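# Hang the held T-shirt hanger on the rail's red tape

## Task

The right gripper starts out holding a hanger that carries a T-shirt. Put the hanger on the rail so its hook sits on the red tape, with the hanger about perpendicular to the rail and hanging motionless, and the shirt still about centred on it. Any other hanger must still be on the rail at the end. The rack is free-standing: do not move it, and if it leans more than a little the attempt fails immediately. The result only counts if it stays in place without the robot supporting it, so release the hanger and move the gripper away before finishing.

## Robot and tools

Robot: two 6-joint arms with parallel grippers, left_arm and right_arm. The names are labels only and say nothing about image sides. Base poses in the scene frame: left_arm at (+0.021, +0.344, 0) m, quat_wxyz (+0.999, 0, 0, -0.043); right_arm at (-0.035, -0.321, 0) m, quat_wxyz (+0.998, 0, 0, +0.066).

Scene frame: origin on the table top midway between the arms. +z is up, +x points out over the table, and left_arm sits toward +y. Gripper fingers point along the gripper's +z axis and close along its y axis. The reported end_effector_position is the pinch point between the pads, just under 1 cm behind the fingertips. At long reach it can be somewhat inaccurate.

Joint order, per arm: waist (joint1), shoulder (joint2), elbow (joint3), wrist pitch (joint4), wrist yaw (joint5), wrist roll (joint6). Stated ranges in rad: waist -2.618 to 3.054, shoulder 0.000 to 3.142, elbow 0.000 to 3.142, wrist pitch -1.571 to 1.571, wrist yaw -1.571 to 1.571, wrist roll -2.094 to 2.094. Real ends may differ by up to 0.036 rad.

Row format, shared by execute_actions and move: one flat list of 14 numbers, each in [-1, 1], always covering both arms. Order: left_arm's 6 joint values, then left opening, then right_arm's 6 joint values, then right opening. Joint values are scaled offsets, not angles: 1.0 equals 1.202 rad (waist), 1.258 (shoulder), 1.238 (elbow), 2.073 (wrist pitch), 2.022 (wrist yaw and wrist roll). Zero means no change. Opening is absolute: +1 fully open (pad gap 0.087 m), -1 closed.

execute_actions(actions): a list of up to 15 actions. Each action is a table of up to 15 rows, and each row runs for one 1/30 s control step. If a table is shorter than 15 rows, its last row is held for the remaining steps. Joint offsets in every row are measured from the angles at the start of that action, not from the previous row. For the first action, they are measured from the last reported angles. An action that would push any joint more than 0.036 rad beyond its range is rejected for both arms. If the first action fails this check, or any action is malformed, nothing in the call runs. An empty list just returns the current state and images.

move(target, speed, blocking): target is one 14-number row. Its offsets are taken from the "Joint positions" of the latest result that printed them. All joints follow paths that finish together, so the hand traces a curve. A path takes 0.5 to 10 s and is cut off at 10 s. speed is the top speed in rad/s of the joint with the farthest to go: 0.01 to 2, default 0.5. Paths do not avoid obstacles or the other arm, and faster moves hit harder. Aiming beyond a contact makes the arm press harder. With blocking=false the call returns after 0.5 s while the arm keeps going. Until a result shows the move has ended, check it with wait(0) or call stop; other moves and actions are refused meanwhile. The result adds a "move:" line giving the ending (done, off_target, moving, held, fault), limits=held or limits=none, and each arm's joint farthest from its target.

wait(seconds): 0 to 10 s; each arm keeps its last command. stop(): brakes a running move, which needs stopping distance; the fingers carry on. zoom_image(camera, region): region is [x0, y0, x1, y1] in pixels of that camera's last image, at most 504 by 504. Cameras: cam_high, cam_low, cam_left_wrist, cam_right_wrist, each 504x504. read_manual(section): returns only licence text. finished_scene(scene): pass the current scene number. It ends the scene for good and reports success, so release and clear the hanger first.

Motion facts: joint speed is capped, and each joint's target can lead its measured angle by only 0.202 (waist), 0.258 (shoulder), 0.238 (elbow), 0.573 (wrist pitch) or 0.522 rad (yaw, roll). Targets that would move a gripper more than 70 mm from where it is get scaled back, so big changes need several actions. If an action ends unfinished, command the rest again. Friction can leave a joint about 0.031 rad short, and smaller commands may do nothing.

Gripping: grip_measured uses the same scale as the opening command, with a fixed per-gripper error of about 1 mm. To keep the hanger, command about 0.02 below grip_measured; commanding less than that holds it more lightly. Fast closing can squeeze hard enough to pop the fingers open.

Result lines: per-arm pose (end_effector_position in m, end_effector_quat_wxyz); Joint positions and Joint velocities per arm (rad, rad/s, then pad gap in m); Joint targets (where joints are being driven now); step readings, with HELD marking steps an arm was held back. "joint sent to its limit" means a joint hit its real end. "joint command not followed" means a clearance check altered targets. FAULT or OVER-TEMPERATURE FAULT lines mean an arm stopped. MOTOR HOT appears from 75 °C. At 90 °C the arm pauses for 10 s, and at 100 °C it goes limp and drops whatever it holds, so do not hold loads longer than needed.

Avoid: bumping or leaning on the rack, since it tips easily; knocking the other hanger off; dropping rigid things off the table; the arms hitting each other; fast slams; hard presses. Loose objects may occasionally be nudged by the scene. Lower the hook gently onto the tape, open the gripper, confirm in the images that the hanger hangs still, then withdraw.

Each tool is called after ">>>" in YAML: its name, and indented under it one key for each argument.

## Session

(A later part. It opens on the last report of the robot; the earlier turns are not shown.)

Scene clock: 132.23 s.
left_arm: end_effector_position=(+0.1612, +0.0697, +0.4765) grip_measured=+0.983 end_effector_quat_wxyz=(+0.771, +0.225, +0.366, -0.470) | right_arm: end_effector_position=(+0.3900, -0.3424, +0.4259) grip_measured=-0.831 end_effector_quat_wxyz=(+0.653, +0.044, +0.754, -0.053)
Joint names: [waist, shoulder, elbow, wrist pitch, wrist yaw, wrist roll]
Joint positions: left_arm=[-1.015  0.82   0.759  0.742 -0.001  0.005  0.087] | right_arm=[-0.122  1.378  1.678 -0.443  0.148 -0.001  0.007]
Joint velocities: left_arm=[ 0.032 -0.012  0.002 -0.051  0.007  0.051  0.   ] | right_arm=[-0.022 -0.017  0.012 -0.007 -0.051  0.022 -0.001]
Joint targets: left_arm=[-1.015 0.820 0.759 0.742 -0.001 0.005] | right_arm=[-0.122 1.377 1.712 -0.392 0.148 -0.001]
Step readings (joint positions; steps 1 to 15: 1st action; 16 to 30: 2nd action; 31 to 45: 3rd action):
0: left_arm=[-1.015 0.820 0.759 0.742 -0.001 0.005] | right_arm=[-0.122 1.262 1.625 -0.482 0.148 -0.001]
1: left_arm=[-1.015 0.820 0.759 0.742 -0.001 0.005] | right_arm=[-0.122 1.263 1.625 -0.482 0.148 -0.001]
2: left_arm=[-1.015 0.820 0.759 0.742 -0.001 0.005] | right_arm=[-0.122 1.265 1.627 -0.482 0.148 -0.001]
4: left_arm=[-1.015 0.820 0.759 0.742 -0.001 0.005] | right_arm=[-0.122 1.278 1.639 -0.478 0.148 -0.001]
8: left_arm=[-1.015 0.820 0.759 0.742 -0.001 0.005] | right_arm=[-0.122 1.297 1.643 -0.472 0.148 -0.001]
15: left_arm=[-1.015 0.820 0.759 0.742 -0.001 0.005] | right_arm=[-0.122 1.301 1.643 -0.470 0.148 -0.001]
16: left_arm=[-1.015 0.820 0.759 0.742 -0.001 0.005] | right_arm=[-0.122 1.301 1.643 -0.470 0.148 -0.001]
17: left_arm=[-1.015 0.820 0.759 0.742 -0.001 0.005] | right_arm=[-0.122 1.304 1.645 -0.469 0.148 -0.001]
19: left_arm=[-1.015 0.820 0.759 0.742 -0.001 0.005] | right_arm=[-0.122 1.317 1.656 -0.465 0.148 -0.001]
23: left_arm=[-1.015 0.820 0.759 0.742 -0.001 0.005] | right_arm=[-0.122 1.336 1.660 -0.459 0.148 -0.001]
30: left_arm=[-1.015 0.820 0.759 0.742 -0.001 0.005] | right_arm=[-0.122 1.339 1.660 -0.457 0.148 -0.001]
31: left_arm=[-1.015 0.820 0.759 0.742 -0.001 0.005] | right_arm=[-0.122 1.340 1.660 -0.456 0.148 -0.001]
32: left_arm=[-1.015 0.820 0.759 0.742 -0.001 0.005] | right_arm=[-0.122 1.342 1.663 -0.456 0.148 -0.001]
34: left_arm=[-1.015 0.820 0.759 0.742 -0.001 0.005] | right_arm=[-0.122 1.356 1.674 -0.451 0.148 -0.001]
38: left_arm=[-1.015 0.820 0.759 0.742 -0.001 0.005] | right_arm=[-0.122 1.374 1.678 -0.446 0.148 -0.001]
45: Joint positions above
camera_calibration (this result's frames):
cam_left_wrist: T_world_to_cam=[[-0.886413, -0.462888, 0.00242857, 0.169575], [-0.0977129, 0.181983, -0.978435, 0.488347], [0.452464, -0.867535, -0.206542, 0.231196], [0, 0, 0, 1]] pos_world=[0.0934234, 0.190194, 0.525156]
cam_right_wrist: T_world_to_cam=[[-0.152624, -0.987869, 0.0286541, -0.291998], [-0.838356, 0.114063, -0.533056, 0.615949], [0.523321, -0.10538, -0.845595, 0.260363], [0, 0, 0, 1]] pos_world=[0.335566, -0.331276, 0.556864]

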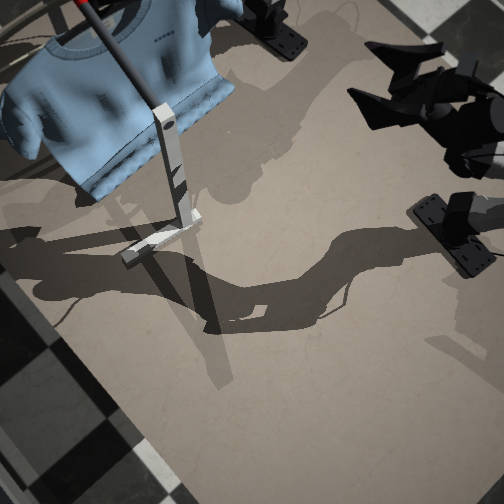

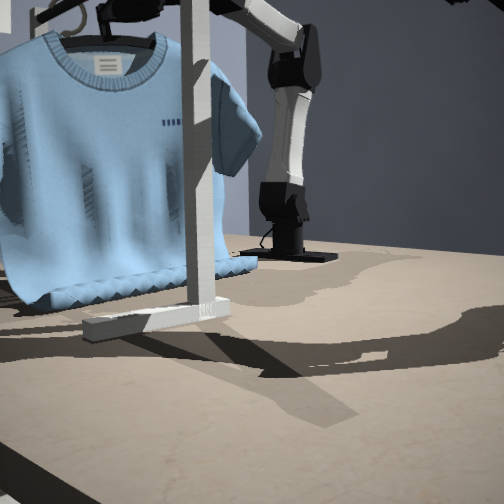

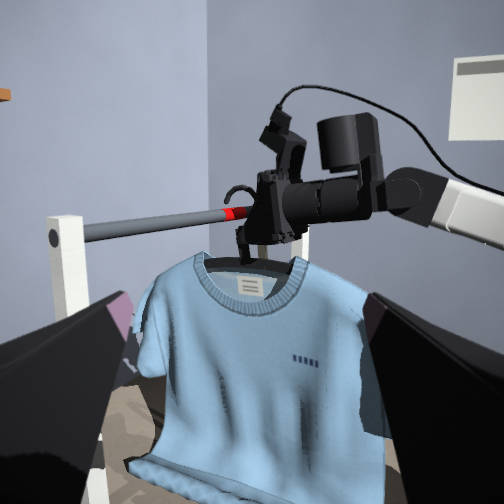

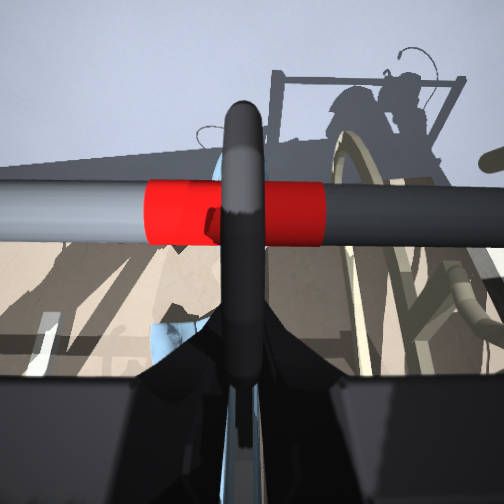

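>>> execute_actions:
  actions:
    - [[0,0,0,0,0,0,1,0,0.008,0.02,0.028,0,0,-0.87],[0,0,0,0,0,0,1,0,0.016,0.01,0.031,0,0,-0.87],[0,0,0,0,0,0,1,0,0.023,0,0.035,0,0,-0.87]]
    - [[0,0,0,0,0,0,1,0,0,-0.01,0.028,0,0,-0.87],[0,0,0,0,0,0,1,0,0,-0.02,0.03,0,0,-0.87],[0,0,0,0,0,0,1,0,0,-0.03,0.032,0,0,-0.87],[0,0,0,0,0,0,1,0,0,-0.04,0.034,0,0,-0.87],[0,0,0,0,0,0,1,0,0,-0.048,0.035,0,0,-0.87]]

>>> zoom_image:
  camera: "cam_left_wrist"
  region: [180,140,380,290]

Scene clock: 141.80 s.
left_arm: end_effector_position=(+0.1612, +0.0697, +0.4765) grip_measured=+0.983 end_effector_quat_wxyz=(+0.771, +0.225, +0.366, -0.470) | right_arm: end_effector_position=(+0.4048, -0.3423, +0.4000) grip_measured=-0.831 end_effector_quat_wxyz=(+0.639, +0.043, +0.766, -0.054)
Joint names: [waist, shoulder, elbow, wrist pitch, wrist yaw, wrist roll]
Joint positions: left_arm=[-1.015  0.82   0.759  0.742 -0.001  0.005  0.087] | right_arm=[-0.122  1.408  1.627 -0.4    0.148 -0.001  0.007]
Joint velocities: left_arm=[ 0.007 -0.012  0.007  0.022  0.007 -0.022  0.   ] | right_arm=[-0.002 -0.012 -0.002 -0.066 -0.095  0.007 -0.001]
Joint targets: left_arm=[-1.015 0.820 0.759 0.742 -0.001 0.005] | right_arm=[-0.122 1.408 1.618 -0.351 0.148 -0.001]
Step readings (joint positions; steps 1 to 15: 1st action; 16 to 30: 2nd action):
0: left_arm=[-1.015 0.820 0.759 0.742 -0.001 0.005] | right_arm=[-0.122 1.378 1.678 -0.443 0.148 -0.001]
1: left_arm=[-1.015 0.820 0.759 0.742 -0.001 0.005] | right_arm=[-0.122 1.378 1.678 -0.442 0.148 -0.001]
2: left_arm=[-1.015 0.820 0.759 0.742 -0.001 0.005] | right_arm=[-0.122 1.379 1.678 -0.440 0.148 -0.001]
4: left_arm=[-1.015 0.820 0.759 0.742 -0.001 0.005] | right_arm=[-0.122 1.386 1.678 -0.431 0.148 -0.001]
8: left_arm=[-1.015 0.820 0.759 0.742 -0.001 0.005] | right_arm=[-0.122 1.404 1.678 -0.427 0.148 -0.001]
15: left_arm=[-1.015 0.820 0.759 0.742 -0.001 0.005] | right_arm=[-0.122 1.408 1.678 -0.424 0.148 -0.001]
16: left_arm=[-1.015 0.820 0.759 0.742 -0.001 0.005] | right_arm=[-0.122 1.408 1.678 -0.423 0.148 -0.001]
17: left_arm=[-1.015 0.820 0.759 0.742 -0.001 0.005] | right_arm=[-0.122 1.408 1.676 -0.421 0.148 -0.001]
19: left_arm=[-1.015 0.820 0.759 0.742 -0.001 0.005] | right_arm=[-0.122 1.408 1.665 -0.409 0.148 -0.001]
23: left_arm=[-1.015 0.820 0.759 0.742 -0.001 0.005] | right_arm=[-0.122 1.408 1.632 -0.402 0.148 -0.001]
30: Joint positions above
camera_calibration (this result's frames):
cam_left_wrist: T_world_to_cam=[[-0.886413, -0.462888, 0.00242857, 0.169575], [-0.0977129, 0.181983, -0.978435, 0.488347], [0.452464, -0.867535, -0.206542, 0.231196], [0, 0, 0, 1]] pos_world=[0.0934234, 0.190194, 0.525156]
cam_right_wrist: T_world_to_cam=[[-0.1514, -0.987856, 0.0348983, -0.291837], [-0.858267, 0.113861, -0.500413, 0.609492], [0.490363, -0.105715, -0.865083, 0.251778], [0, 0, 0, 1]] pos_world=[0.35546, -0.331074, 0.532992]

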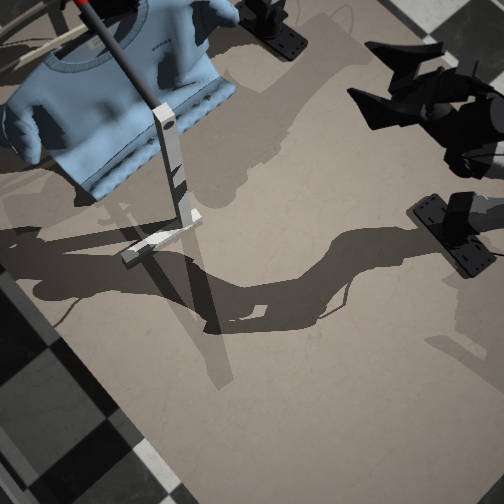

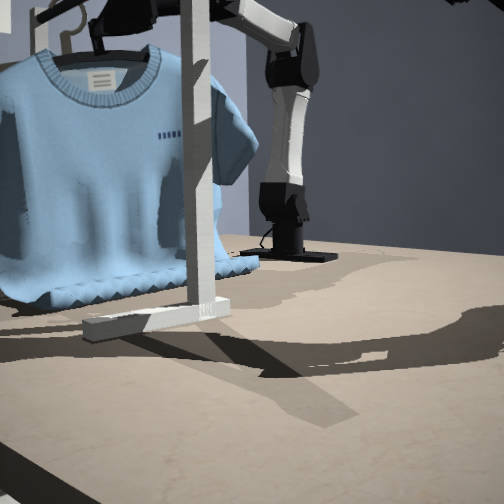

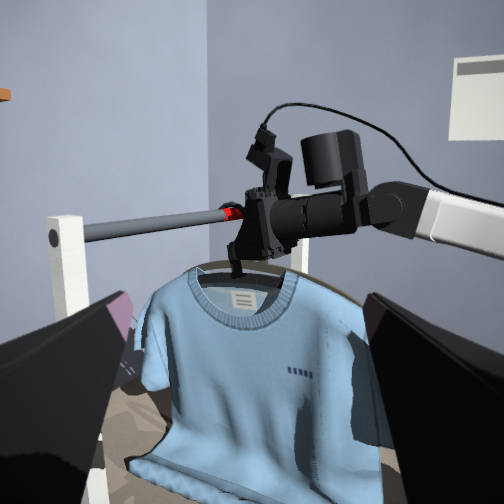

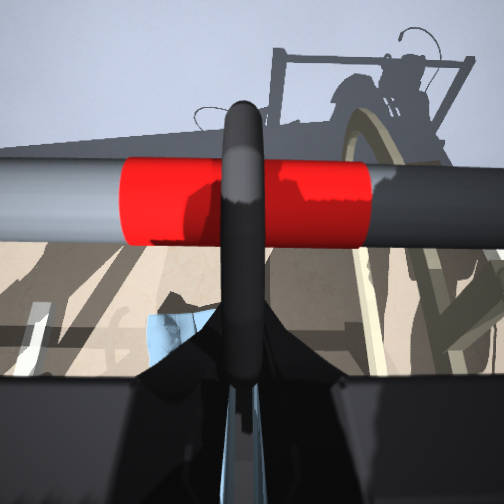

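Region (180, 140, 380, 290) of cam_left_wrist's 504x504 image, scaled by 2.520, with more detail than that image has; it fills the top 378 rows of this view, and the rest is white.

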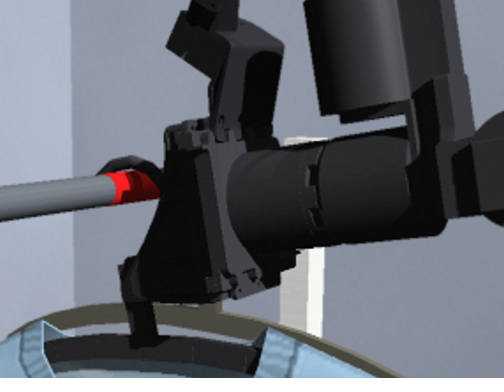

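Seated. Release, retreat.

>>> move:
  target: [0,0,0,0,0,0,1,0,0,0,0,0,0,-0.2]

>>> move:
  target: [0,0,0,0,0,0,1,0.03,-0.45,-0.2,-0.08,0,0,-0.2]
  speed: 0.35

>>> wait:
  seconds: 3

Scene clock: 145.43 s.
left_arm: end_effector_position=(+0.1612, +0.0697, +0.4765) grip_measured=+0.983 end_effector_quat_wxyz=(+0.771, +0.225, +0.366, -0.470) | right_arm: end_effector_position=(+0.4047, -0.3423, +0.3996) grip_measured=-0.200 end_effector_quat_wxyz=(+0.638, +0.043, +0.767, -0.054)
Joint names: [waist, shoulder, elbow, wrist pitch, wrist yaw, wrist roll]
Joint positions: left_arm=[-1.015  0.82   0.759  0.742 -0.001  0.005  0.087] | right_arm=[-0.122  1.408  1.627 -0.401  0.148 -0.001  0.035]
Joint velocities: left_arm=[-0.012  0.002  0.007 -0.037 -0.081 -0.037  0.   ] | right_arm=[ 0.012 -0.007  0.002  0.022  0.022 -0.022  0.002]
Joint targets: left_arm=[-1.015 0.820 0.759 0.742 -0.001 0.005] | right_arm=[-0.122 1.408 1.627 -0.400 0.148 -0.001]
move: done; limits=none; left_arm: farthest joint: the waist, 0.000 radians from its target (0.000 radians at the start); right_arm: farthest joint: the wrist pitch, 0.001 radians from its target (0.000 radians at the start)
camera_calibration (this result's frames):
cam_left_wrist: T_world_to_cam=[[-0.886413, -0.462888, 0.00242857, 0.169575], [-0.0977129, 0.181983, -0.978435, 0.488347], [0.452464, -0.867535, -0.206542, 0.231196], [0, 0, 0, 1]] pos_world=[0.0934234, 0.190194, 0.525156]
cam_right_wrist: T_world_to_cam=[[-0.151333, -0.987856, 0.0352061, -0.291998], [-0.85922, 0.113851, -0.498778, 0.608855], [0.488712, -0.105731, -0.866015, 0.252503], [0, 0, 0, 1]] pos_world=[0.35555, -0.331073, 0.532635]

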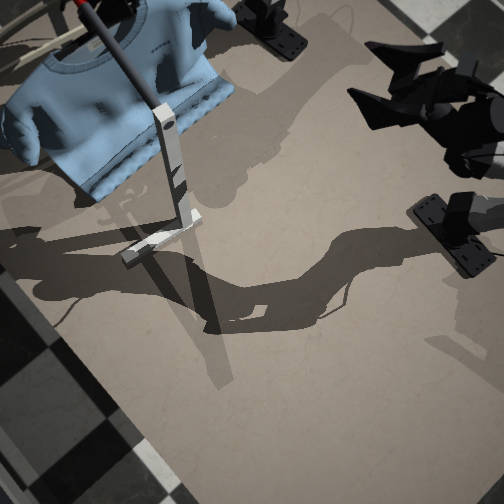

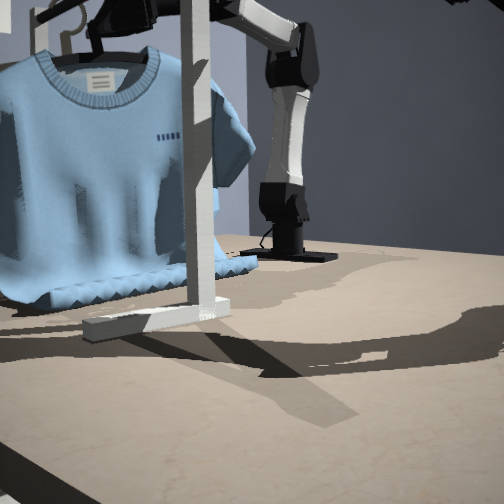

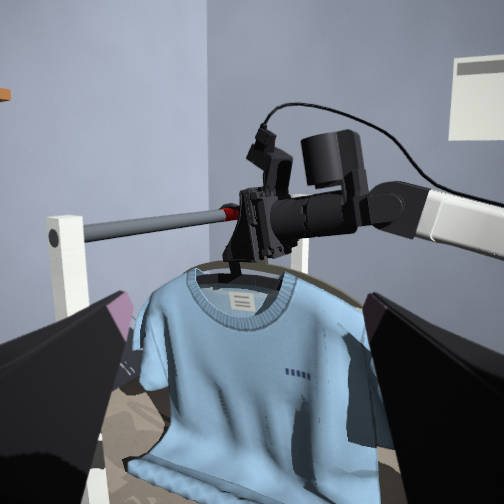

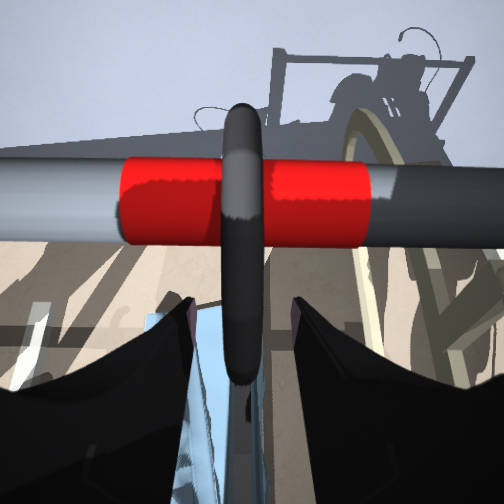

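Scene clock: 147.67 s.
left_arm: end_effector_position=(+0.1612, +0.0697, +0.4765) grip_measured=+0.983 end_effector_quat_wxyz=(+0.771, +0.225, +0.366, -0.470) | right_arm: end_effector_position=(+0.2353, -0.3368, +0.4478) grip_measured=-0.200 end_effector_quat_wxyz=(+0.702, +0.038, +0.710, -0.040)
Joint names: [waist, shoulder, elbow, wrist pitch, wrist yaw, wrist roll]
Joint positions: left_arm=[-1.015  0.82   0.759  0.742 -0.001  0.005  0.087] | right_arm=[-0.095  0.85   1.405 -0.565  0.148 -0.001  0.035]
Joint velocities: left_arm=[ 0.002 -0.007 -0.002 -0.037  0.037 -0.037 -0.001] | right_arm=[-0.012 -0.022 -0.002  0.022 -0.022  0.037  0.001]
Joint targets: left_arm=[-1.015 0.820 0.759 0.742 -0.001 0.005] | right_arm=[-0.086 0.842 1.379 -0.567 0.148 -0.001]
move: off_target (right_arm); limits=none; left_arm: farthest joint: the waist, 0.000 radians from its target (0.000 radians at the start); right_arm: farthest joint: the elbow, 0.026 radians from its target (0.247 radians at the start)
camera_calibration (this result's frames):
cam_left_wrist: T_world_to_cam=[[-0.886413, -0.462888, 0.00242857, 0.169575], [-0.0977129, 0.181983, -0.978435, 0.488347], [0.452464, -0.867535, -0.206542, 0.231196], [0, 0, 0, 1]] pos_world=[0.0934234, 0.190194, 0.525156]
cam_right_wrist: T_world_to_cam=[[-0.128554, -0.991679, 0.00687215, -0.307865], [-0.763232, 0.0945102, -0.639175, 0.520553], [0.633206, -0.0874132, -0.769031, 0.306343], [0, 0, 0, 1]] pos_world=[0.163748, -0.327722, 0.570427]

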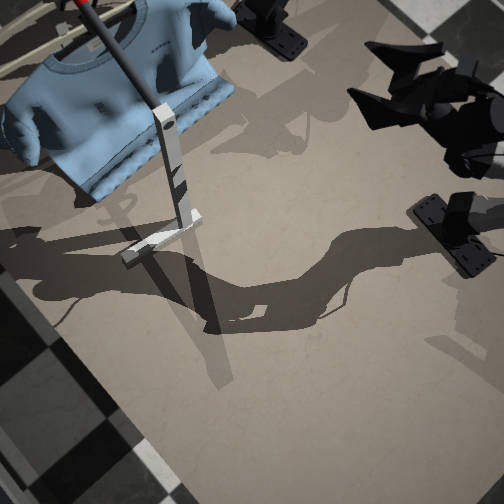

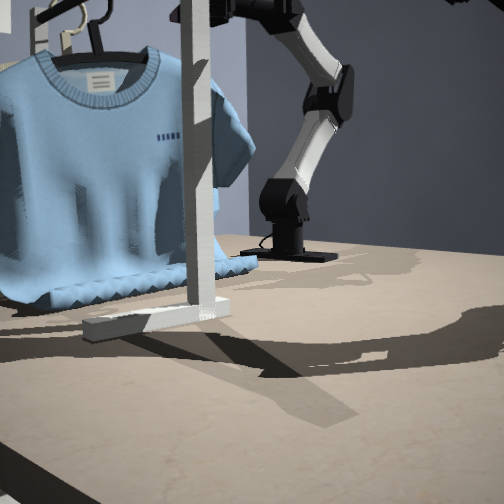

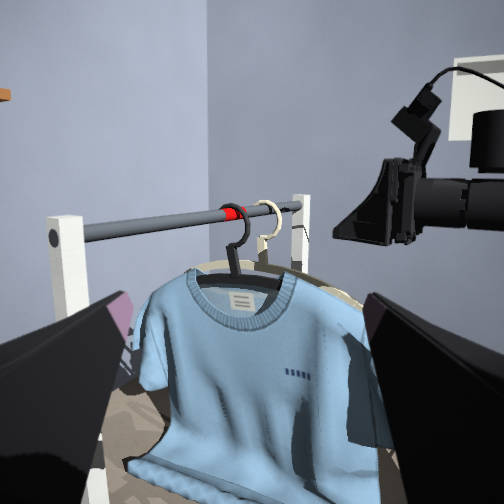

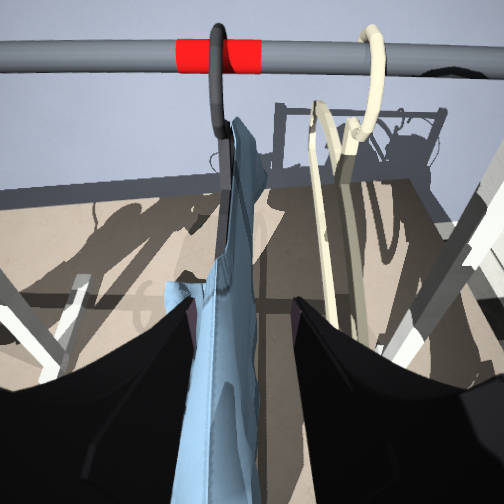

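Scene clock: 150.67 s.
left_arm: end_effector_position=(+0.1612, +0.0697, +0.4765) grip_measured=+0.983 end_effector_quat_wxyz=(+0.771, +0.225, +0.366, -0.470) | right_arm: end_effector_position=(+0.2353, -0.3368, +0.4477) grip_measured=-0.200 end_effector_quat_wxyz=(+0.702, +0.038, +0.710, -0.040)
Joint names: [waist, shoulder, elbow, wrist pitch, wrist yaw, wrist roll]
Joint positions: left_arm=[-1.015  0.82   0.759  0.742 -0.001  0.005  0.087] | right_arm=[-0.095  0.85   1.405 -0.566  0.148 -0.001  0.035]
Joint velocities: left_arm=[-0.002 -0.002  0.022 -0.007 -0.007  0.037 -0.   ] | right_arm=[-0.012 -0.017  0.002 -0.051 -0.022  0.037 -0.001]
Joint targets: left_arm=[-1.015 0.820 0.759 0.742 -0.001 0.005] | right_arm=[-0.086 0.842 1.379 -0.567 0.148 -0.001]
wait: 3.00 s; at rest by 0.17 s
camera_calibration (this result's frames):
cam_left_wrist: T_world_to_cam=[[-0.886413, -0.462888, 0.00242857, 0.169575], [-0.0977129, 0.181983, -0.978435, 0.488347], [0.452464, -0.867535, -0.206542, 0.231196], [0, 0, 0, 1]] pos_world=[0.0934234, 0.190194, 0.525156]
cam_right_wrist: T_world_to_cam=[[-0.128551, -0.991679, 0.0069351, -0.307895], [-0.763476, 0.0945012, -0.638885, 0.520405], [0.632913, -0.087424, -0.769271, 0.306454], [0, 0, 0, 1]] pos_world=[0.163778, -0.327721, 0.57036]

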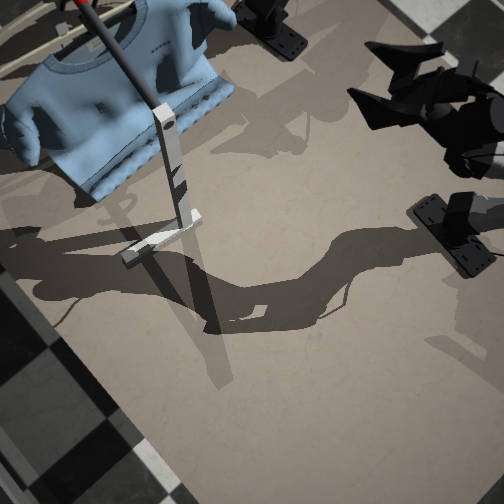

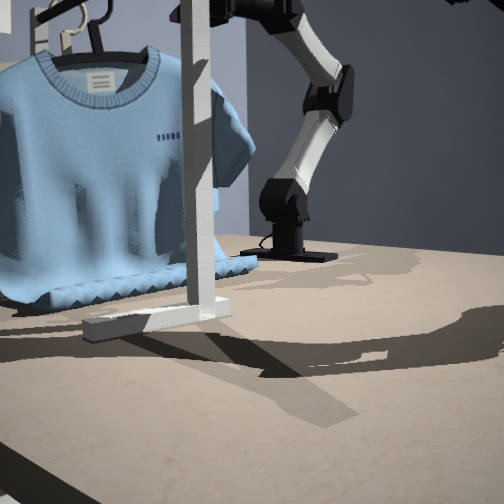

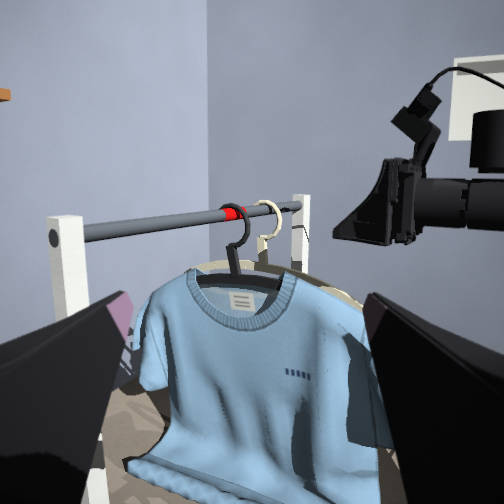

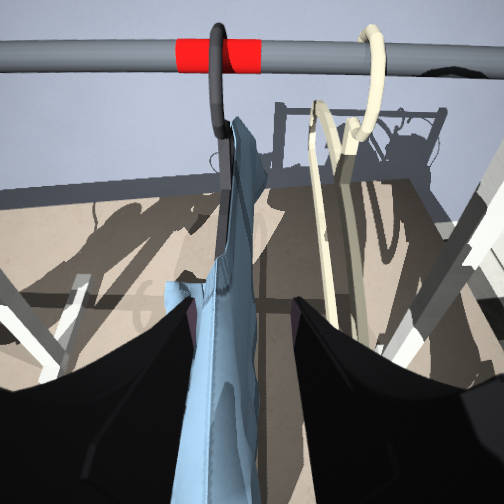

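>>> finished_scene:
  scene: 1

The scene is finished: the task was done.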